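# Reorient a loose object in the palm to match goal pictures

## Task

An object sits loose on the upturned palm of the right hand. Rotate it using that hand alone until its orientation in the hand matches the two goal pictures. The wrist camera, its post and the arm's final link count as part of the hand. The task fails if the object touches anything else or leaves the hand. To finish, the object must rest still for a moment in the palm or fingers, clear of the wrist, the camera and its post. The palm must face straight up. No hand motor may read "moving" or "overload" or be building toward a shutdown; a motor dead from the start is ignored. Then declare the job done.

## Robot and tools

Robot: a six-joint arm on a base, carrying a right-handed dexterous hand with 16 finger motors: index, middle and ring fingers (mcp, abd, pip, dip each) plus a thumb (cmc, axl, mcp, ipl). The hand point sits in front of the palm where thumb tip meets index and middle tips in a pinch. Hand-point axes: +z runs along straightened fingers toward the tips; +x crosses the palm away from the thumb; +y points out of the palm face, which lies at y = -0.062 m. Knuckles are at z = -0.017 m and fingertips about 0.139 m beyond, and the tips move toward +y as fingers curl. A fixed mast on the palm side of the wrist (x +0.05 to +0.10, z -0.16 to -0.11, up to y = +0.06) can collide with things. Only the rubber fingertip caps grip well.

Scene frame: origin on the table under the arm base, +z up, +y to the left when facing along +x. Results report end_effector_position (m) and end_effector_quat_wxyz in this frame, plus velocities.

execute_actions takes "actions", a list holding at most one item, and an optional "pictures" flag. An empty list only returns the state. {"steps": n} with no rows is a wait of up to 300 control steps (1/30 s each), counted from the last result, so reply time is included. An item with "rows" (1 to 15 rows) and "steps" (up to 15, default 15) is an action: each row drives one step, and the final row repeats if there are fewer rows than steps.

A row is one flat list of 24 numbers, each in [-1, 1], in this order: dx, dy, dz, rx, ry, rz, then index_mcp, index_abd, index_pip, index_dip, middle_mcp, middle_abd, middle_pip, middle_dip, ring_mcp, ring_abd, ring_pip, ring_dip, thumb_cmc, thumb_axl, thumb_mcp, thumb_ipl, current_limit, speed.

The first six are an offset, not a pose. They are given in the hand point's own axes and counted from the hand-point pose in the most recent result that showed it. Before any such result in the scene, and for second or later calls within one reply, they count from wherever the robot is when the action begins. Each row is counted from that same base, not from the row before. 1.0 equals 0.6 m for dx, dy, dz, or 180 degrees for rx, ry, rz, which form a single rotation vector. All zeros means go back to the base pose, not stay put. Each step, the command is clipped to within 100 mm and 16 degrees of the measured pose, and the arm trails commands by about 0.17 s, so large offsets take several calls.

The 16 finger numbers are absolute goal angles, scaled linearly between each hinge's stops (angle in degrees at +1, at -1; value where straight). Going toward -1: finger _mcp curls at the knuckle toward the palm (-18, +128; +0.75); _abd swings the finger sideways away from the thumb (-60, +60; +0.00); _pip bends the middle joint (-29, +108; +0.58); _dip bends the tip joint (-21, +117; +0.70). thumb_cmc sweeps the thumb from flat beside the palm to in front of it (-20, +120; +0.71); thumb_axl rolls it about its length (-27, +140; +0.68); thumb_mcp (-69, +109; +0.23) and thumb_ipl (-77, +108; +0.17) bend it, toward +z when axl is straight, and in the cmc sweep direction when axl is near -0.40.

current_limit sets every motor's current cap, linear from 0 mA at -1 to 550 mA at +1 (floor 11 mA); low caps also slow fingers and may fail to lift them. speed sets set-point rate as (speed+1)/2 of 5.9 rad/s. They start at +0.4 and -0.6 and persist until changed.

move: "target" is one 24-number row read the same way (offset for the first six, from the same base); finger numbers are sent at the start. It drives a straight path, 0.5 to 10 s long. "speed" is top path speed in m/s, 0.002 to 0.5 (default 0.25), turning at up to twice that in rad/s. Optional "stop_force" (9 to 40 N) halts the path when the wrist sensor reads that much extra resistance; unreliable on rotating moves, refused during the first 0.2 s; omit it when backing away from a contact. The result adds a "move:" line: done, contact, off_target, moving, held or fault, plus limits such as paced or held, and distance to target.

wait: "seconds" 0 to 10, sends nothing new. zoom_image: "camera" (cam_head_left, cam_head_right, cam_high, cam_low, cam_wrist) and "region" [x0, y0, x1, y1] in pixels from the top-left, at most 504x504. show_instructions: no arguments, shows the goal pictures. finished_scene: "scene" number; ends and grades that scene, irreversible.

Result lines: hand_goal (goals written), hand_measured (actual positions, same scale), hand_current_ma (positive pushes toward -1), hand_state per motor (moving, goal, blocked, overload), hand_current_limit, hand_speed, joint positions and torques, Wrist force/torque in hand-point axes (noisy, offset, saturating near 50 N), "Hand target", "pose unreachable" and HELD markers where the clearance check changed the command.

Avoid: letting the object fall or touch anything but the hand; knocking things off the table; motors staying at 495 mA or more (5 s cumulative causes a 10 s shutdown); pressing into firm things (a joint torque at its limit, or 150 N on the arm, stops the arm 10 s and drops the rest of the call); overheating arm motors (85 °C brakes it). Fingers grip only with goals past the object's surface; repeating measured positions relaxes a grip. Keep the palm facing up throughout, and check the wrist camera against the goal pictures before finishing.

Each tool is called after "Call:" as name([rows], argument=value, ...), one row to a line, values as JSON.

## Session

Call:
show_instructions()

Call:
execute_actions(actions=[])

Reference images for this scene: goal picture from the wrist camera place, goal picture looking into the palm.

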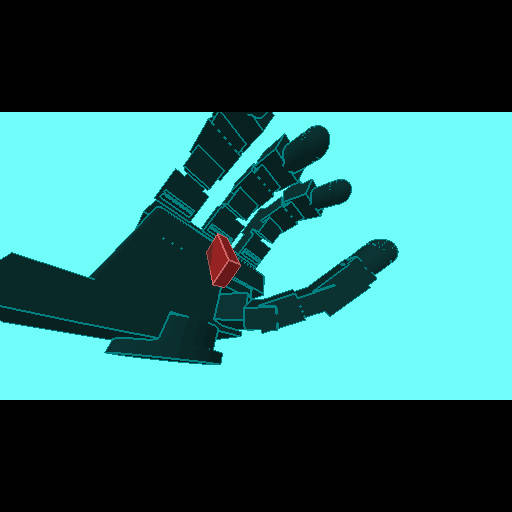

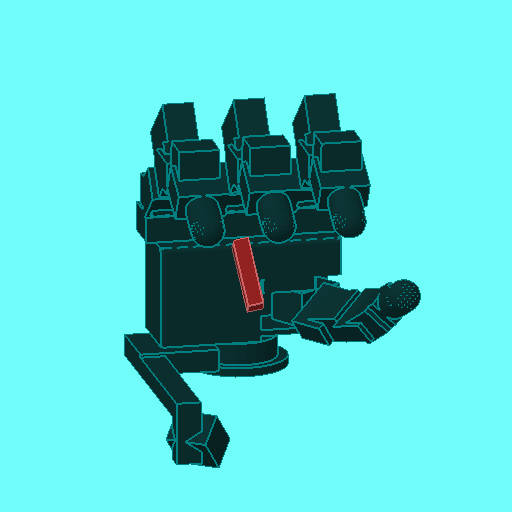

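Scene clock: 0.00 s of 4800.00 s.
end_effector_position=(+0.6099, +0.0593, +0.4944) hand_goal=(+0.046, +0.000, -0.008, +0.280, +0.046, +0.000, -0.008, +0.280, +0.046, +0.000, -0.008, +0.280, -0.104, +0.266, +0.032, -0.018) hand_measured=(+0.060, +0.000, -0.006, +0.282, +0.062, +0.000, -0.006, +0.282, +0.060, +0.000, -0.006, +0.282, -0.092, +0.270, +0.034, -0.016) hand_current_ma=(+82, +0, +13, +12, +83, +0, +14, +12, +82, +0, +13, +13, +65, +24, +10, +12) hand_state=(goal, goal, goal, goal, goal, goal, goal, goal, goal, goal, goal, goal, goal, goal, goal, goal) hand_current_limit=0.40 hand_speed=-0.60 end_effector_quat_wxyz=(+0.505, +0.462, +0.530, +0.501) end_effector_velocity=(-0.000, +0.000, +0.001) end_effector_angular_velocity=(-0.000, -0.002, +0.000)
Joint positions: [-0.144 -1.175  2.207 -4.177 -1.315 -0.075]
Joint velocities: [ 0.    -0.    -0.001 -0.001  0.    -0.   ]
Joint torques (N m, as the arm reports them, + toward a larger angle): no reading
Wrist force (N, on the end effector, along its own x y z axes, offset not removed): no reading
Wrist torque (N m, same axes, about the end effector's origin, offset not removed): no reading
Hand target: +0.610, +0.059, +0.494; +0.505, +0.462, +0.530, +0.501
camera_calibration (this result's frames):
cam_wrist: T_world_to_cam=[[0.101376, -0.627321, 0.772134, -0.373621], [-0.715309, -0.585372, -0.38167, 0.605699], [0.691416, -0.513623, -0.508071, -0.00655666], [0, 0, 0, 1]] pos_world=[0.475672, 0.116812, 0.516332]

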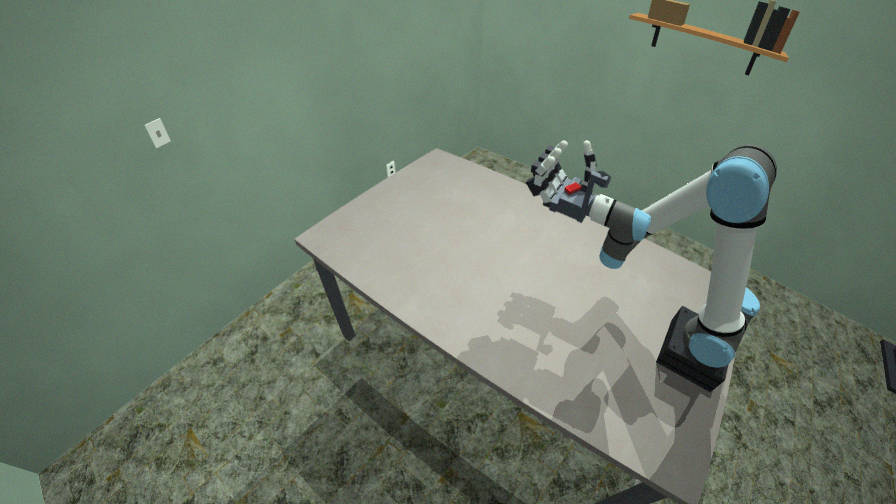

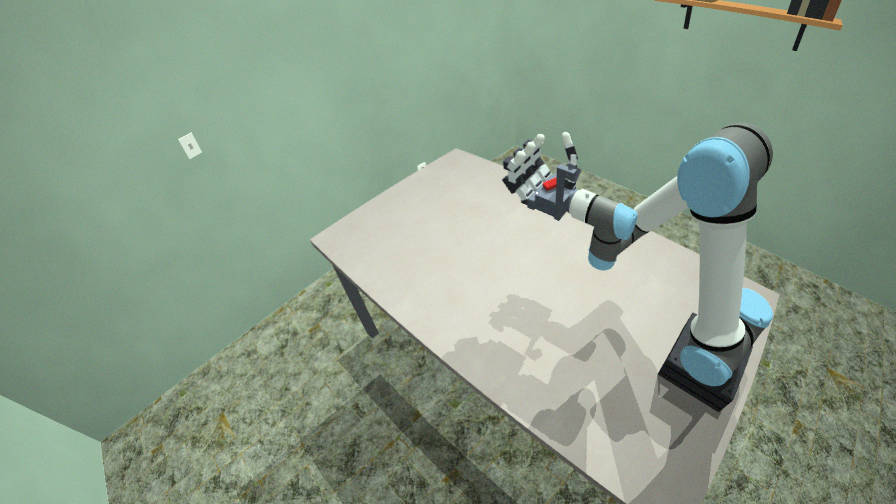

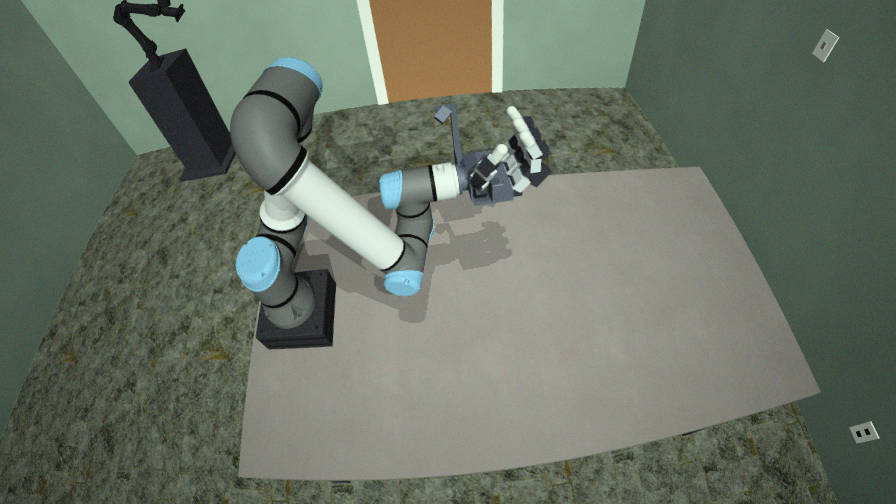

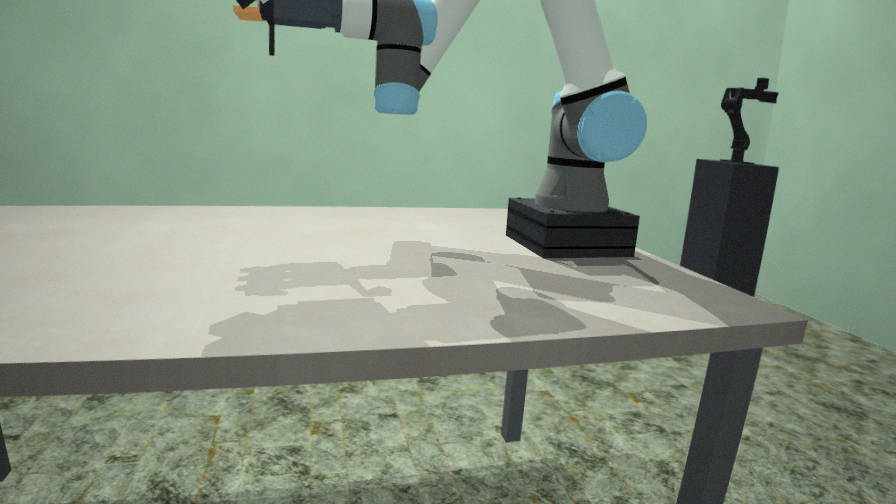

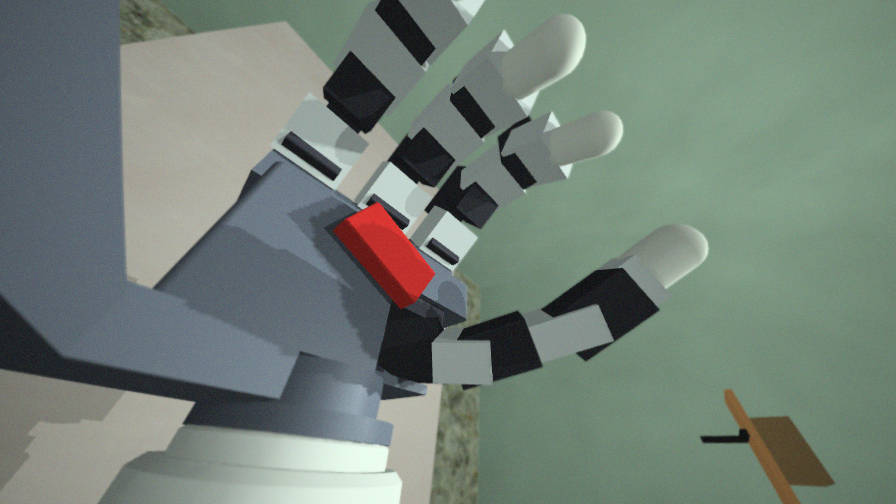

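Call:
execute_actions(actions=[])

Call:
show_instructions()

Scene clock: 13.20 s of 4800.00 s.
end_effector_position=(+0.6099, +0.0593, +0.4944) hand_goal=(+0.046, +0.000, -0.008, +0.280, +0.046, +0.000, -0.008, +0.280, +0.046, +0.000, -0.008, +0.280, -0.104, +0.266, +0.032, -0.018) hand_measured=(+0.060, +0.000, -0.006, +0.282, +0.062, +0.000, -0.006, +0.282, +0.060, +0.000, -0.006, +0.282, -0.092, +0.270, +0.034, -0.016) hand_current_ma=(+82, +0, +13, +12, +83, +0, +14, +12, +82, +0, +13, +13, +65, +24, +10, +12) hand_state=(goal, goal, goal, goal, goal, goal, goal, goal, goal, goal, goal, goal, goal, goal, goal, goal) hand_current_limit=0.40 hand_speed=-0.60 end_effector_quat_wxyz=(+0.505, +0.462, +0.530, +0.501) end_effector_velocity=(-0.000, -0.000, -0.000) end_effector_angular_velocity=(-0.000, -0.000, -0.000)
Joint positions: [-0.144 -1.175  2.207 -4.177 -1.315 -0.075]
Joint velocities: [-0.    -0.     0.001 -0.001  0.     0.   ]
Joint torques (N m, as the arm reports them, + toward a larger angle): [  2.66 -32.28 -12.9   -2.85  -0.5   -0.15]
Wrist force (N, on the end effector, along its own x y z axes, offset not removed): [-1.2 0.3 -0.8]
Wrist torque (N m, same axes, about the end effector's origin, offset not removed): [0.01 0.37 0.22]
Hand target: +0.610, +0.059, +0.494; +0.505, +0.462, +0.530, +0.501
Steps of this call (steps 1 to 90: nothing new was sent; then 10.20 s passed at rest). Readings (end_effector_position | what the end effector reports):
1: (+0.6099, +0.0593, +0.4944) | hand_goal=(+0.046, +0.000, -0.008, +0.280, +0.046, +0.000, -0.008, +0.280, +0.046, +0.000, -0.008, +0.280, -0.104, +0.266, +0.032, -0.018) hand_measured=(+0.060, +0.000, -0.006, +0.282, +0.062, +0.000, -0.006, +0.282, +0.060, +0.000, -0.006, +0.282, -0.092, +0.270, +0.034, -0.016) hand_current_ma=(+82, +0, +13, +12, +83, +0, +14, +12, +82, +0, +13, +13, +65, +24, +10, +12) hand_state=(moving, goal, moving, moving, moving, goal, moving, moving, moving, goal, moving, moving, moving, moving, moving, moving) hand_current_limit=0.40 hand_speed=-0.60
2: (+0.6099, +0.0593, +0.4944) | hand_goal=(+0.046, +0.000, -0.008, +0.280, +0.046, +0.000, -0.008, +0.280, +0.046, +0.000, -0.008, +0.280, -0.104, +0.266, +0.032, -0.018) hand_measured=(+0.060, +0.000, -0.006, +0.282, +0.062, +0.000, -0.006, +0.282, +0.060, +0.000, -0.006, +0.282, -0.092, +0.270, +0.034, -0.016) hand_current_ma=(+82, +0, +13, +12, +83, +0, +14, +12, +82, +0, +13, +13, +65, +24, +10, +12) hand_state=(goal, goal, goal, goal, goal, goal, goal, goal, goal, goal, goal, goal, goal, goal, goal, goal) hand_current_limit=0.40 hand_speed=-0.60
4: (+0.6099, +0.0593, +0.4944) | hand_goal=(+0.046, +0.000, -0.008, +0.280, +0.046, +0.000, -0.008, +0.280, +0.046, +0.000, -0.008, +0.280, -0.104, +0.266, +0.032, -0.018) hand_measured=(+0.060, +0.000, -0.006, +0.282, +0.062, +0.000, -0.006, +0.282, +0.060, +0.000, -0.006, +0.282, -0.092, +0.270, +0.034, -0.016) hand_current_ma=(+82, +0, +13, +12, +83, +0, +14, +12, +82, +0, +13, +13, +65, +24, +10, +12) hand_state=(goal, goal, goal, goal, goal, goal, goal, goal, goal, goal, goal, goal, goal, goal, goal, goal) hand_current_limit=0.40 hand_speed=-0.60
8: (+0.6099, +0.0593, +0.4944) | hand_goal=(+0.046, +0.000, -0.008, +0.280, +0.046, +0.000, -0.008, +0.280, +0.046, +0.000, -0.008, +0.280, -0.104, +0.266, +0.032, -0.018) hand_measured=(+0.060, +0.000, -0.006, +0.282, +0.062, +0.000, -0.006, +0.282, +0.060, +0.000, -0.006, +0.282, -0.092, +0.270, +0.034, -0.016) hand_current_ma=(+82, +0, +13, +12, +83, +0, +14, +12, +82, +0, +13, +13, +65, +24, +10, +12) hand_state=(goal, goal, goal, goal, goal, goal, goal, goal, goal, goal, goal, goal, goal, goal, goal, goal) hand_current_limit=0.40 hand_speed=-0.60
90: the state above
camera_calibration (this result's frames):
cam_wrist: T_world_to_cam=[[0.101376, -0.627321, 0.772134, -0.373621], [-0.715309, -0.585372, -0.38167, 0.605699], [0.691416, -0.513622, -0.508071, -0.00655658], [0, 0, 0, 1]] pos_world=[0.475672, 0.116812, 0.516332]

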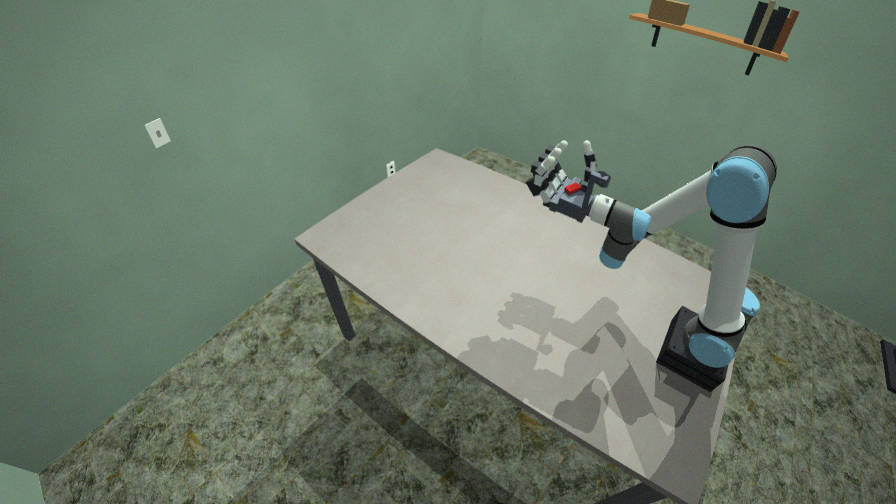

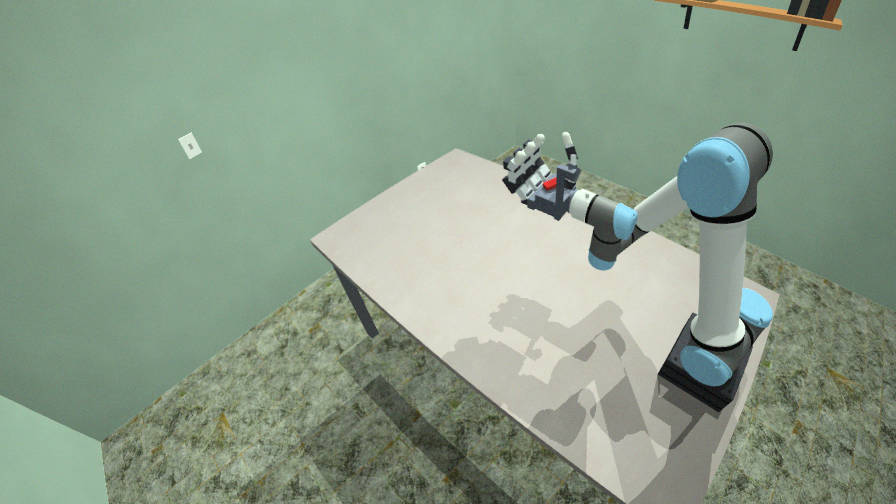

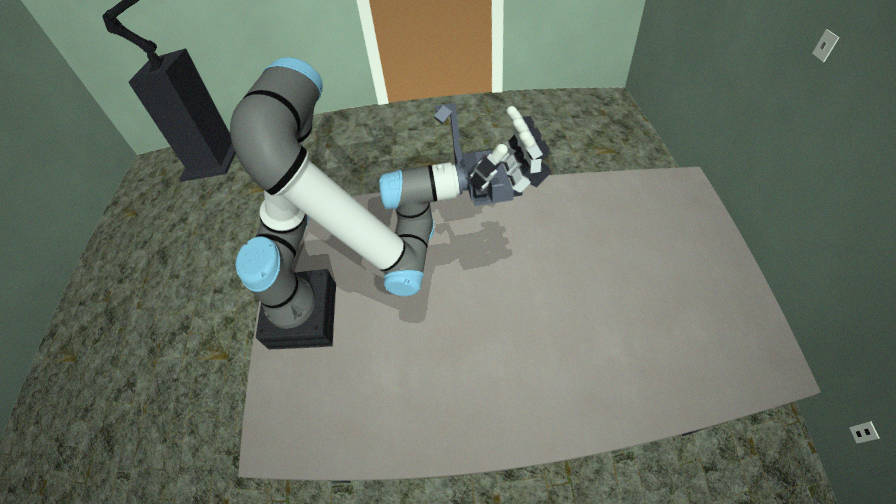

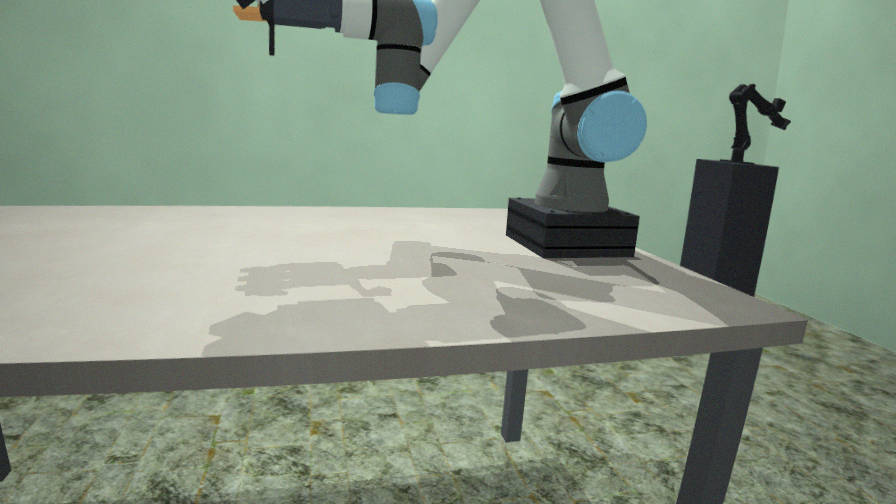

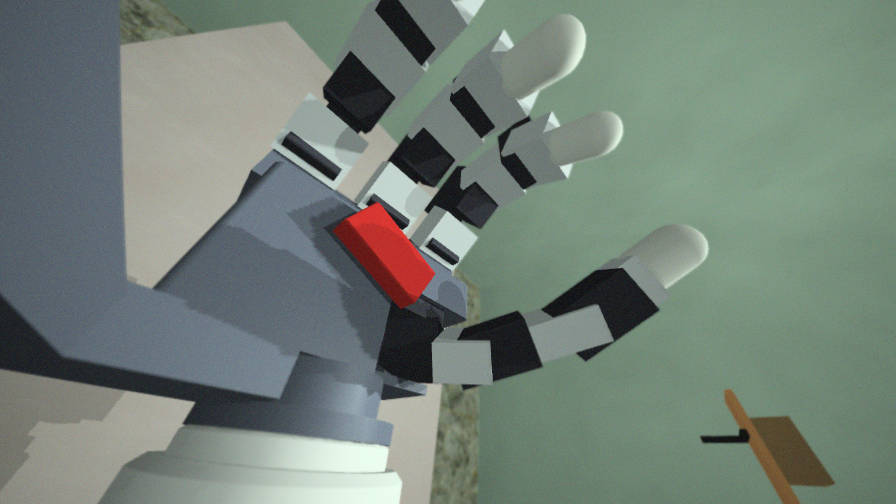

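Reference images for this scene: goal picture from the wrist camera place, goal picture looking into the palm.

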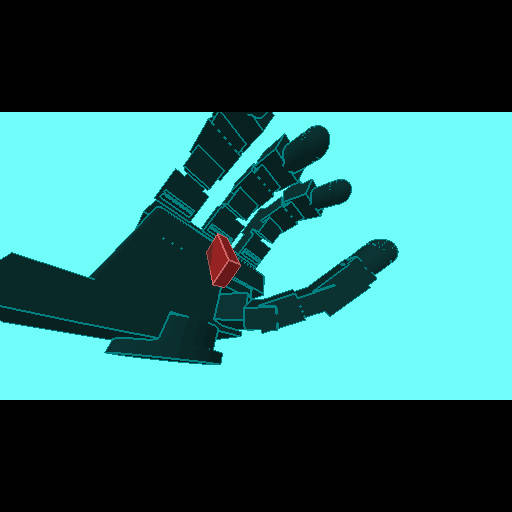

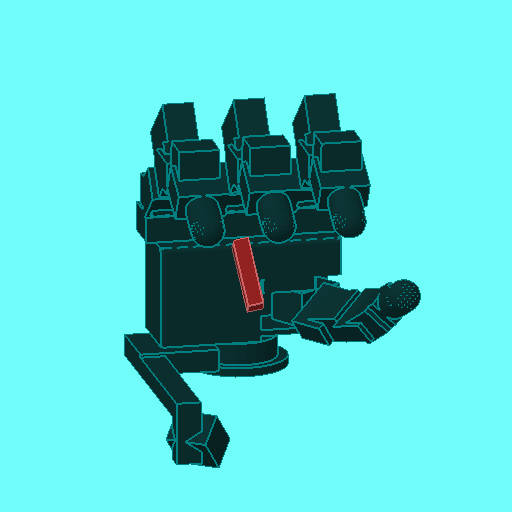

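Call:
zoom_image(camera="cam_wrist", region=[280, 160, 500, 360])

Call:
zoom_image(camera="cam_head_left", region=[520, 130, 620, 230])

Region (280, 160, 500, 360) of cam_wrist's 896x504 image, scaled by 2.291, with more detail than that image has; it fills the top 458 rows of this view, and the rest is white.

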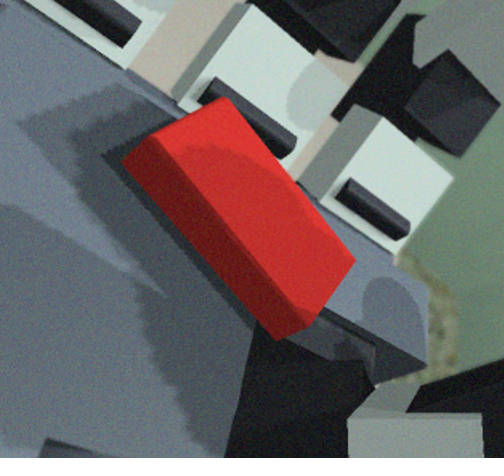

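Region (520, 130, 620, 230) of cam_head_left's 896x504 image, scaled by 5.040, with more detail than that image has.

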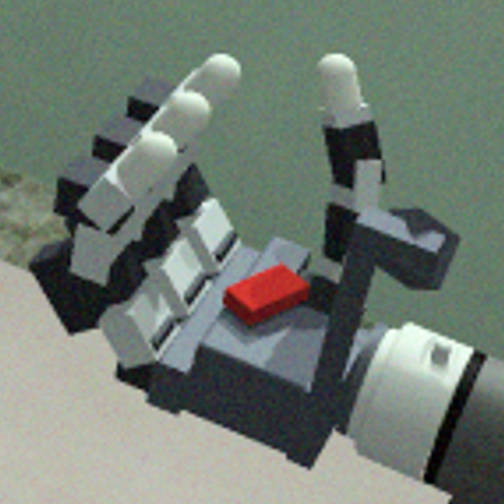

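Call:
move(target=[0.2,-0.26,0,0,0,0.022, 0.4,0,0.3,0.5, 0.4,0,0.3,0.5, 0.4,0,0.3,0.5, 0.5,0.5,0.2,0.1, 0.4,-0.6], speed=0.2)

Call:
zoom_image(camera="cam_low", region=[150, 0, 350, 130])

Call:
zoom_image(camera="cam_high", region=[450, 130, 550, 220])

Scene clock: 56.50 s of 4800.00 s.
end_effector_position=(+0.6052, +0.1675, +0.3303) hand_goal=(+0.400, +0.000, +0.300, +0.500, +0.400, +0.000, +0.300, +0.500, +0.400, +0.000, +0.300, +0.500, +0.500, +0.500, +0.200, +0.100) hand_measured=(+0.408, +0.000, +0.300, +0.498, +0.410, +0.000, +0.300, +0.498, +0.410, +0.000, +0.300, +0.498, +0.510, +0.498, +0.200, +0.098) hand_current_ma=(+50, +0, +0, -12, +51, +0, +0, -12, +50, +0, +0, -13, +56, -11, -4, -13) hand_state=(goal, goal, goal, goal, goal, goal, goal, goal, goal, goal, goal, goal, goal, goal, goal, goal) hand_current_limit=0.40 hand_speed=-0.60 end_effector_quat_wxyz=(+0.488, +0.480, +0.514, +0.518) end_effector_velocity=(+0.001, +0.001, -0.002) end_effector_angular_velocity=(+0.001, -0.000, -0.001)
Joint positions: [ 0.156 -0.713  2.098 -4.53  -1.615 -0.007]
Joint velocities: [ 0.003  0.005 -0.004 -0.001 -0.003  0.001]
Joint torques (N m, as the arm reports them, + toward a larger angle): [  8.92 -35.98 -21.16  -5.02  -1.26   1.91]
Wrist force (N, on the end effector, along its own x y z axes, offset not removed): [-0.4 1.9 -0.8]
Wrist torque (N m, same axes, about the end effector's origin, offset not removed): [0.35 0.44 0.15]
Hand target: +0.605, +0.168, +0.330; +0.488, +0.480, +0.514, +0.518
Off the commanded pose: 0.000 m, 0 deg.
After step 90, 38.83 s passed at rest.
move: done
camera_calibration (this result's frames):
cam_wrist: T_world_to_cam=[[0.105288, -0.678805, 0.726731, -0.157356], [-0.716624, -0.558465, -0.417811, 0.61118], [0.689466, -0.476803, -0.545248, -0.0237738], [0, 0, 0, 1]] pos_world=[0.470946, 0.223174, 0.356751]

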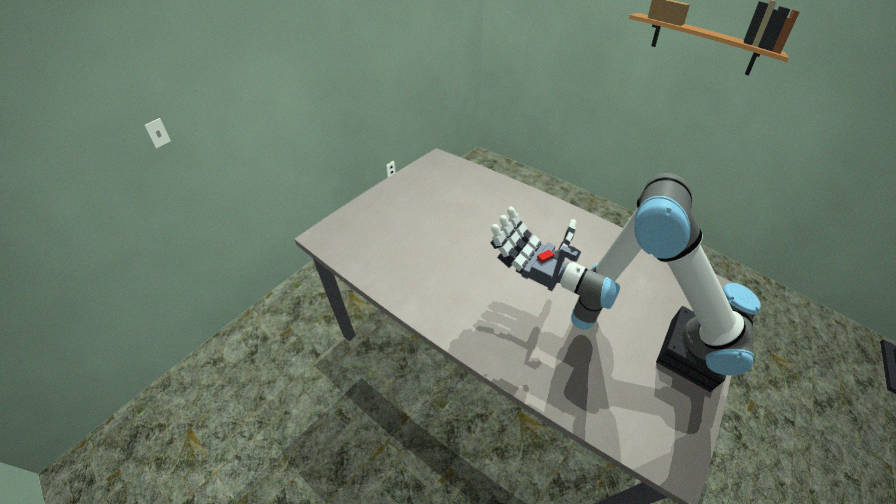

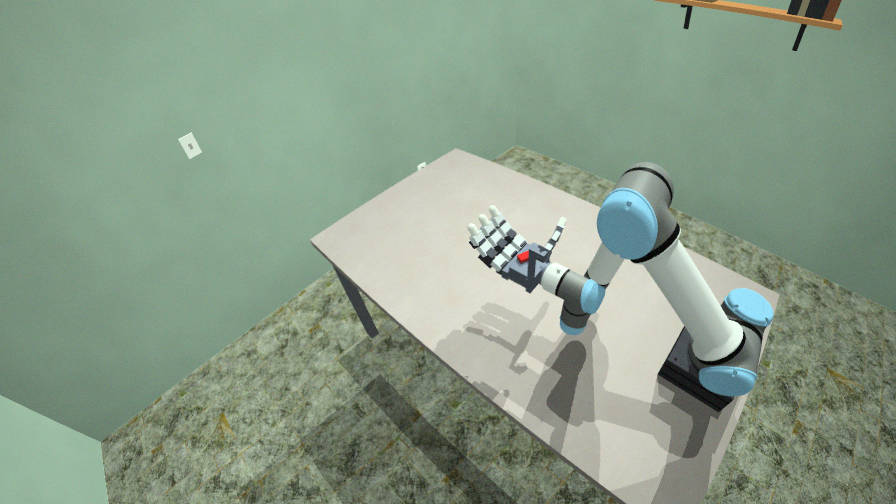

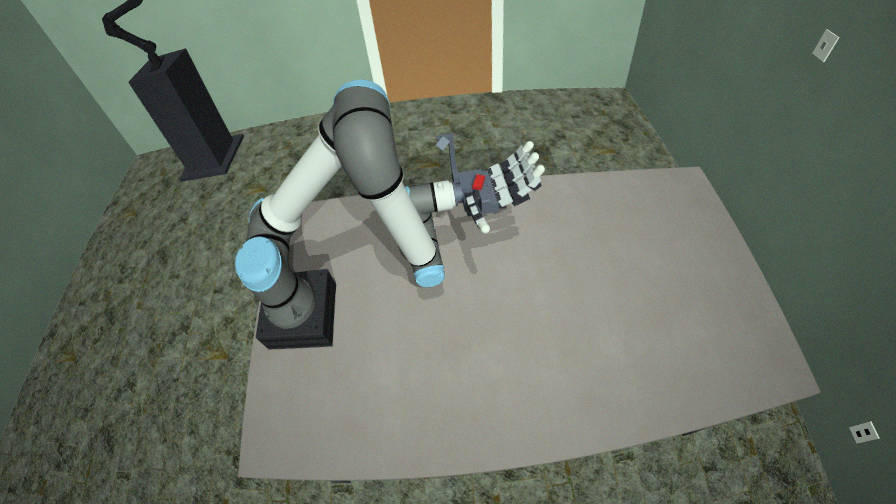

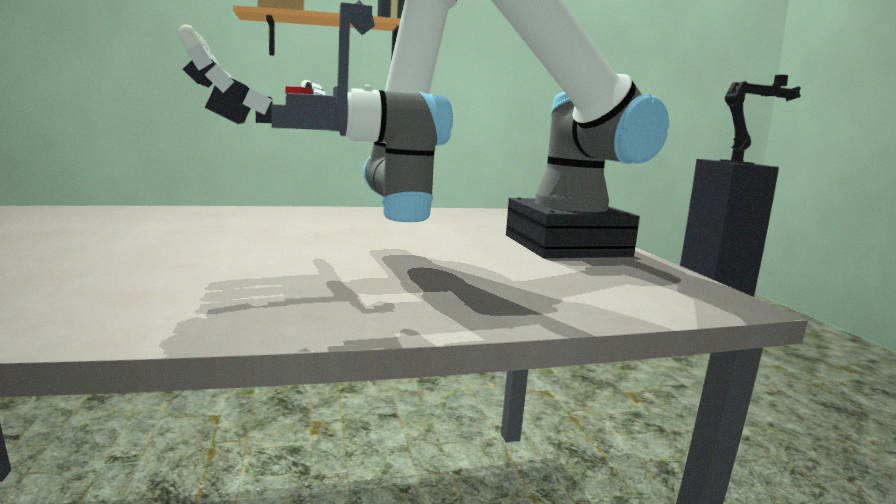

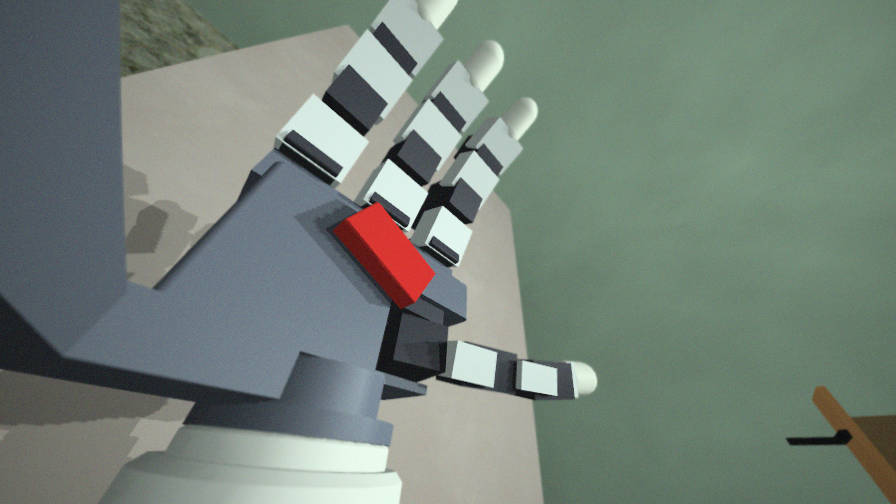

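Region (150, 0, 350, 130) of cam_low's 896x504 image, scaled by 2.520, with more detail than that image has; it fills the top 328 rows of this view, and the rest is white.

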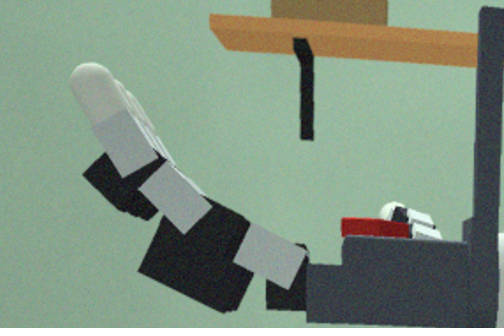

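Region (450, 130, 550, 220) of cam_high's 896x504 image, scaled by 5.040, with more detail than that image has; it fills the top 454 rows of this view, and the rest is white.

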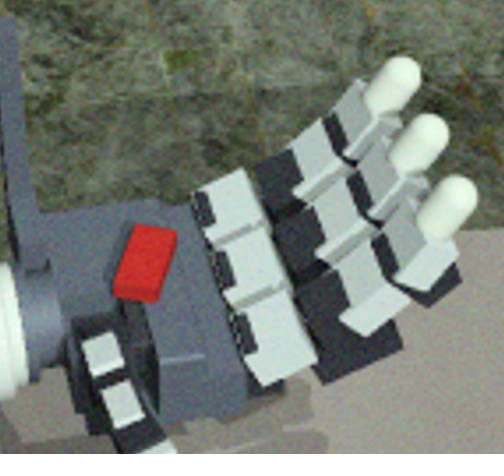

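Call:
move(target=[0,0,0,0,0,-0.018, 0.4,0,0.3,0.5, 0.4,0,0.3,0.5, 0.4,0,0.3,0.5, 0.9,0.5,0.2,0.1, 0.4,-0.4], speed=0.2)

Call:
zoom_image(camera="cam_low", region=[270, 70, 340, 120])

Scene clock: 61.33 s of 4800.00 s.
end_effector_position=(+0.6052, +0.1675, +0.3303) hand_goal=(+0.400, +0.000, +0.300, +0.500, +0.400, +0.000, +0.300, +0.500, +0.400, +0.000, +0.300, +0.500, +0.900, +0.500, +0.200, +0.100) hand_measured=(+0.408, +0.000, +0.300, +0.498, +0.410, +0.000, +0.300, +0.498, +0.410, +0.000, +0.300, +0.498, +0.910, +0.498, +0.200, +0.098) hand_current_ma=(+50, +0, +0, -12, +51, +0, +0, -12, +50, +0, +0, -13, +52, -11, -2, -11) hand_state=(goal, goal, goal, goal, goal, goal, goal, goal, goal, goal, goal, goal, goal, goal, goal, goal) hand_current_limit=0.40 hand_speed=-0.40 end_effector_quat_wxyz=(+0.502, +0.465, +0.527, +0.504) end_effector_velocity=(-0.000, +0.000, +0.000) end_effector_angular_velocity=(-0.009, -0.001, +0.000)
Joint positions: [ 0.144 -0.711  2.102 -4.536 -1.603 -0.063]
Joint velocities: [-0.002 -0.     0.001 -0.001  0.002 -0.009]
Joint torques (N m, as the arm reports them, + toward a larger angle): [ -8.42 -36.38   8.41  -5.38   1.5   -1.95]
Wrist force (N, on the end effector, along its own x y z axes, offset not removed): [1.1 -0.9 -1.9]
Wrist torque (N m, same axes, about the end effector's origin, offset not removed): [-0.01 0.06 0.34]
Hand target: +0.605, +0.167, +0.330; +0.502, +0.465, +0.527, +0.504
Off the commanded pose: 0.000 m, 0 deg.
After step 90, 1.13 s passed at rest.
move: done
camera_calibration (this result's frames):
cam_wrist: T_world_to_cam=[[0.102167, -0.637371, 0.763754, -0.174624], [-0.71554, -0.580454, -0.388685, 0.604587], [0.691061, -0.506785, -0.515368, -0.0295846], [0, 0, 0, 1]] pos_world=[0.470892, 0.224642, 0.353117]

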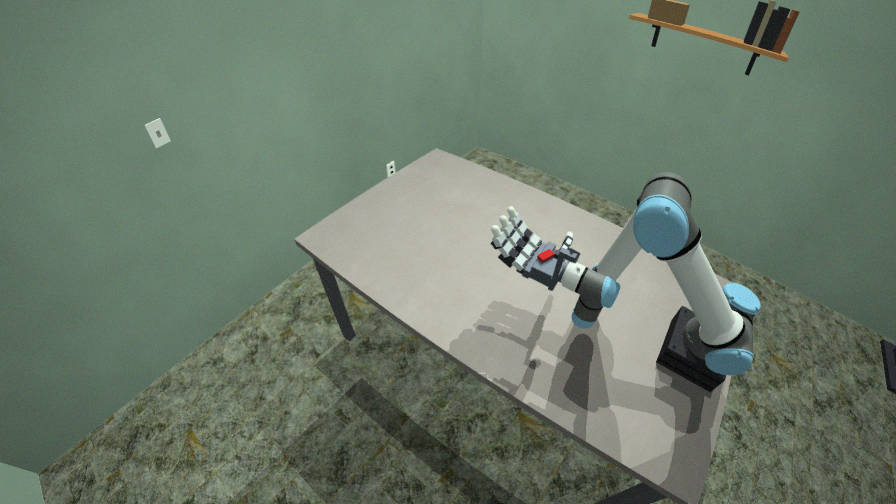

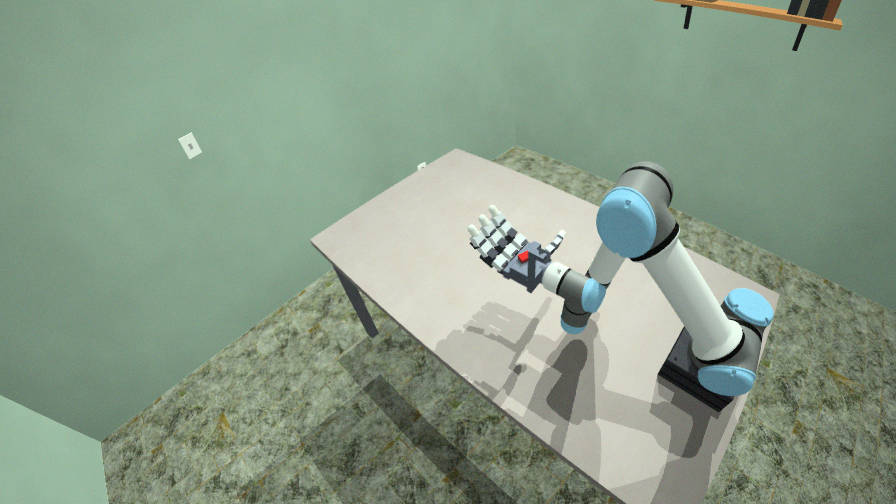

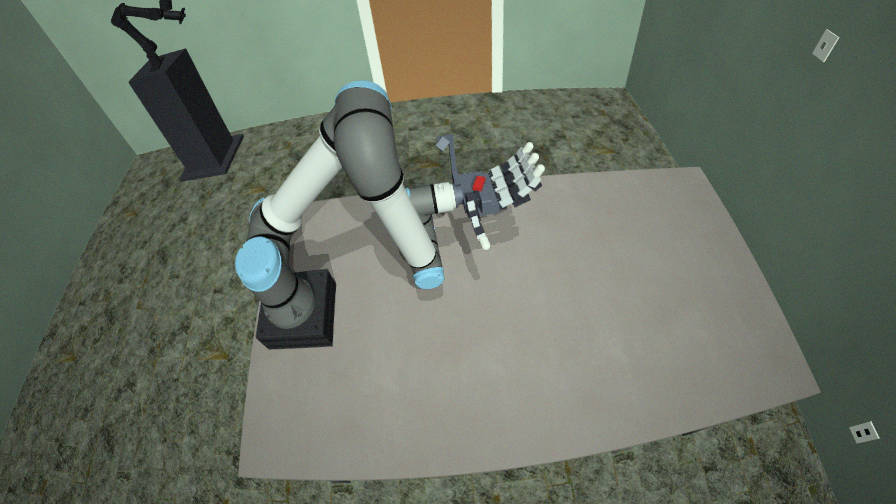

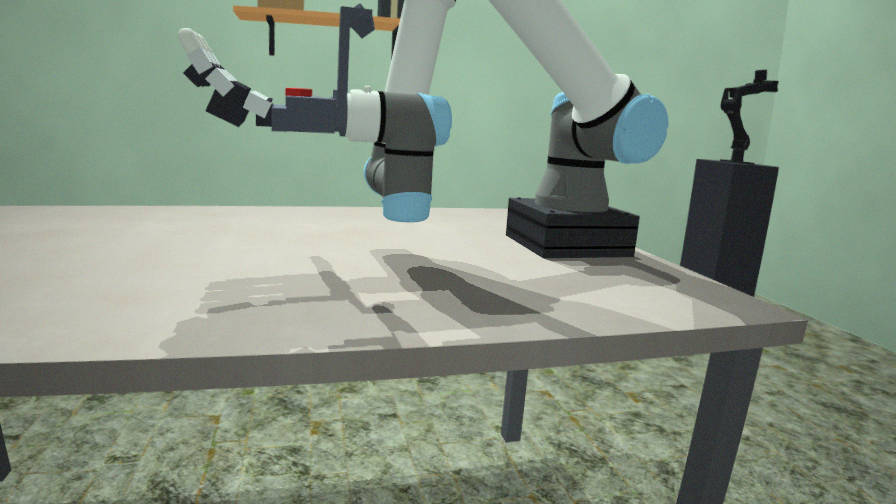

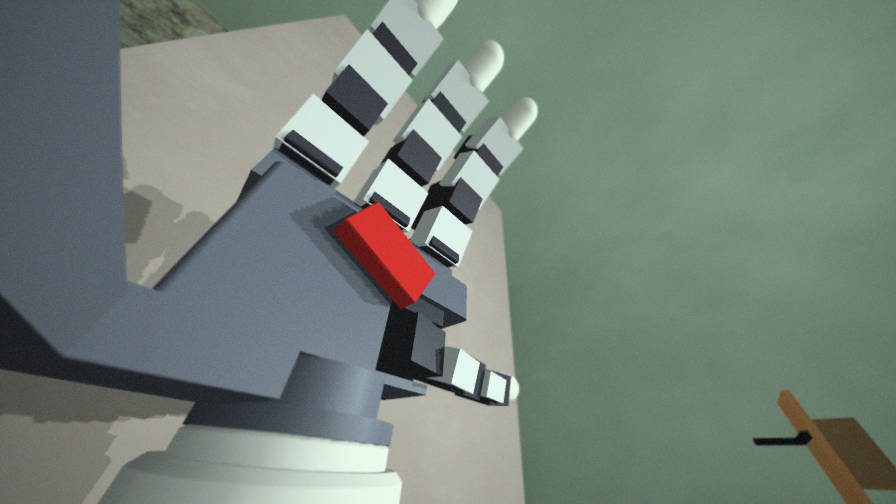

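Region (270, 70, 340, 120) of cam_low's 896x504 image, scaled by 7.200, with more detail than that image has; it fills the top 360 rows of this view, and the rest is white.

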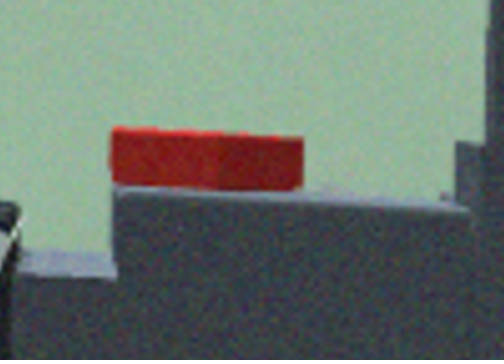

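Call:
move(target=[0,0,0,0,0,0, 0.4,0,0.3,0.5, 0.4,0,0.3,0.5, -0.95,-0.05,-0.2,0.7, 0.5,0.5,0.2,0.1, 0.4,-0.4])

Call:
zoom_image(camera="cam_low", region=[230, 20, 370, 130])

Call:
zoom_image(camera="cam_high", region=[440, 130, 540, 220])

Scene clock: 67.80 s of 4800.00 s.
end_effector_position=(+0.6051, +0.1675, +0.3303) hand_goal=(+0.400, +0.000, +0.300, +0.500, +0.400, +0.000, +0.300, +0.500, -0.950, -0.050, -0.200, +0.700, +0.500, +0.500, +0.200, +0.100) hand_measured=(+0.408, +0.000, +0.300, +0.498, +0.410, +0.000, +0.300, +0.498, -0.714, -0.046, -0.196, +0.702, +0.528, +0.498, +0.200, +0.098) hand_current_ma=(+50, +0, +0, -12, +51, +0, +0, -12, +385, +17, +26, +9, +143, -11, -1, -11) hand_state=(goal, goal, goal, goal, goal, goal, goal, goal, blocked, goal, goal, goal, blocked, goal, goal, goal) hand_current_limit=0.40 hand_speed=-0.40 end_effector_quat_wxyz=(+0.502, +0.465, +0.527, +0.504) end_effector_velocity=(+0.000, +0.000, -0.000) end_effector_angular_velocity=(-0.000, +0.001, +0.000)
Joint positions: [ 0.144 -0.711  2.102 -4.536 -1.603 -0.063]
Joint velocities: [ 0.    -0.    -0.     0.001 -0.     0.   ]
Joint torques (N m, as the arm reports them, + toward a larger angle): [ 10.2  -43.84 -12.57   0.28  -1.29   1.86]
Wrist force (N, on the end effector, along its own x y z axes, offset not removed): [1.2 1.1 -2.5]
Wrist torque (N m, same axes, about the end effector's origin, offset not removed): [0.26 0.13 0.39]
Hand target: +0.605, +0.167, +0.330; +0.502, +0.465, +0.527, +0.504
Off the commanded pose: 0.000 m, 0 deg.
After step 90, 2.13 s passed at rest.
move: done
camera_calibration (this result's frames):
cam_wrist: T_world_to_cam=[[0.102217, -0.637366, 0.763751, -0.174632], [-0.715565, -0.580456, -0.388635, 0.604561], [0.691027, -0.506789, -0.51541, -0.029552], [0, 0, 0, 1]] pos_world=[0.470875, 0.22464, 0.353097]

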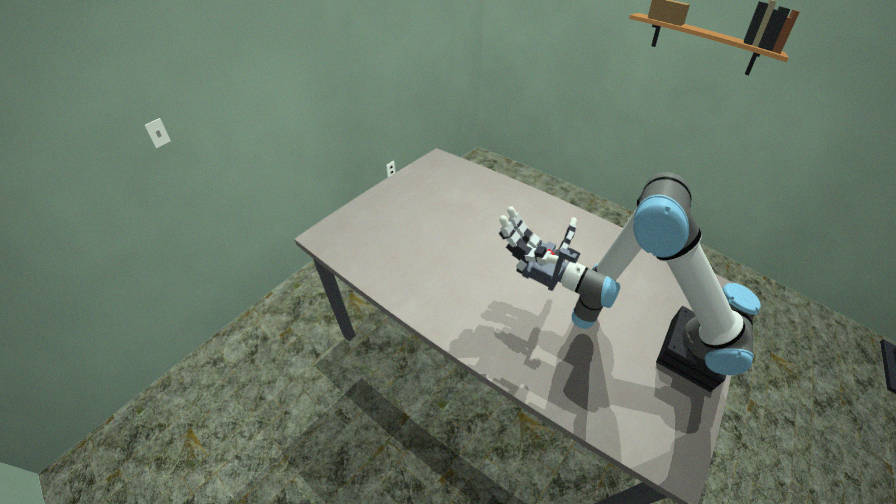

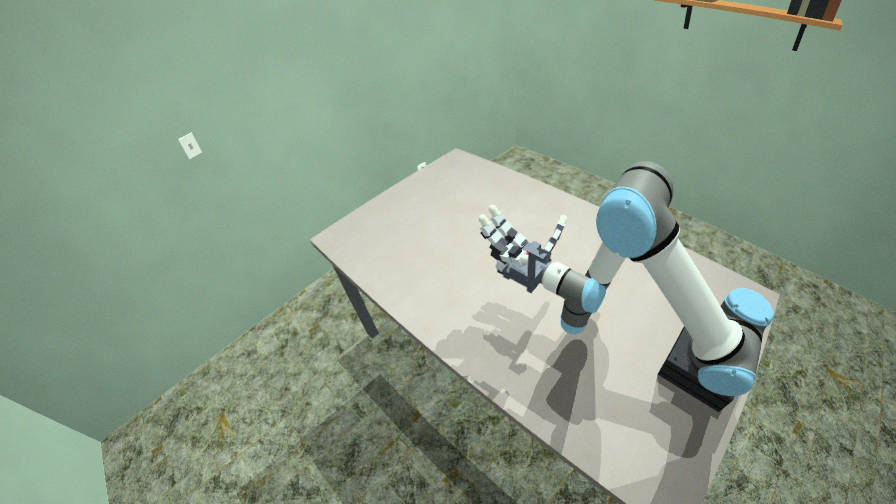

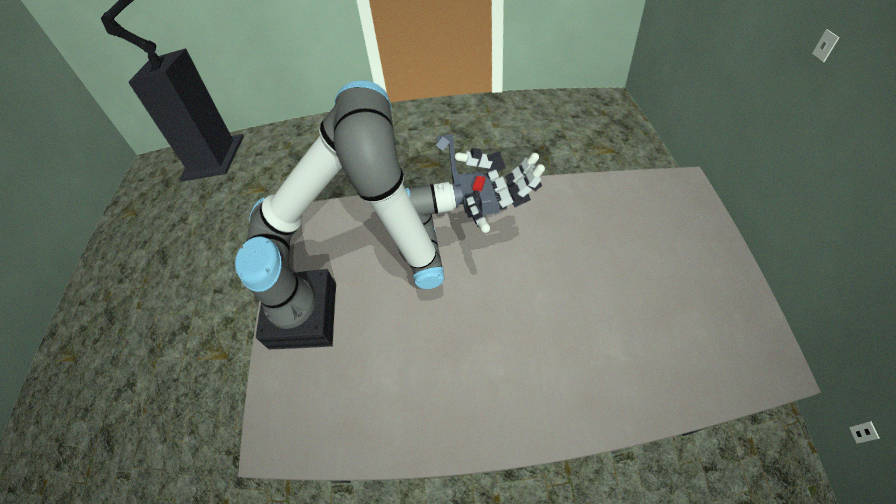

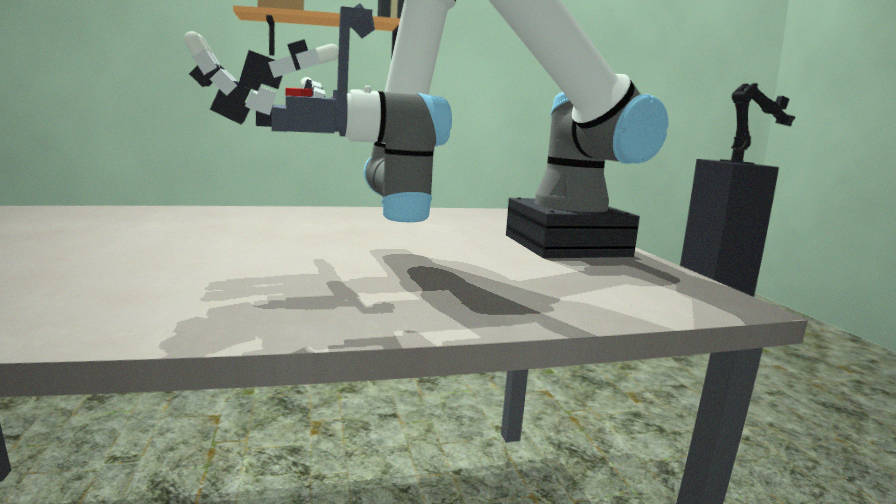

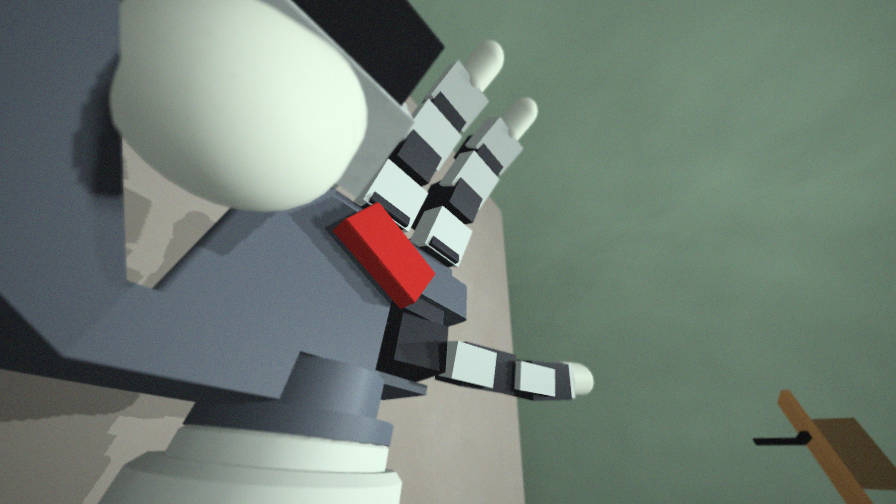

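Region (230, 20, 370, 130) of cam_low's 896x504 image, scaled by 3.600, with more detail than that image has; it fills the top 396 rows of this view, and the rest is white.

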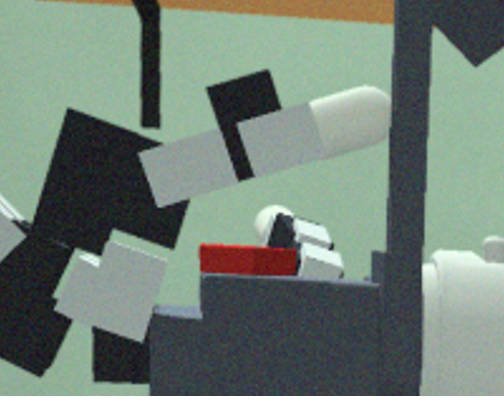

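Region (440, 130, 540, 220) of cam_high's 896x504 image, scaled by 5.040, with more detail than that image has; it fills the top 454 rows of this view, and the rest is white.

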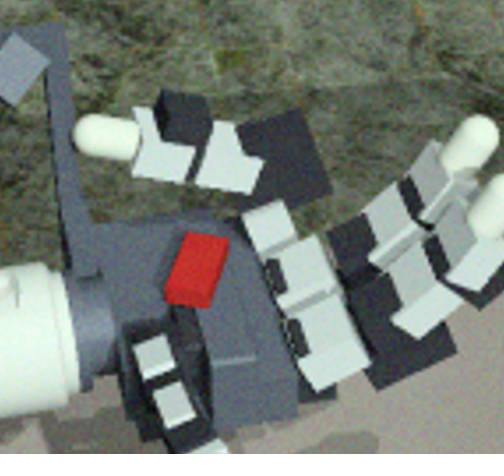

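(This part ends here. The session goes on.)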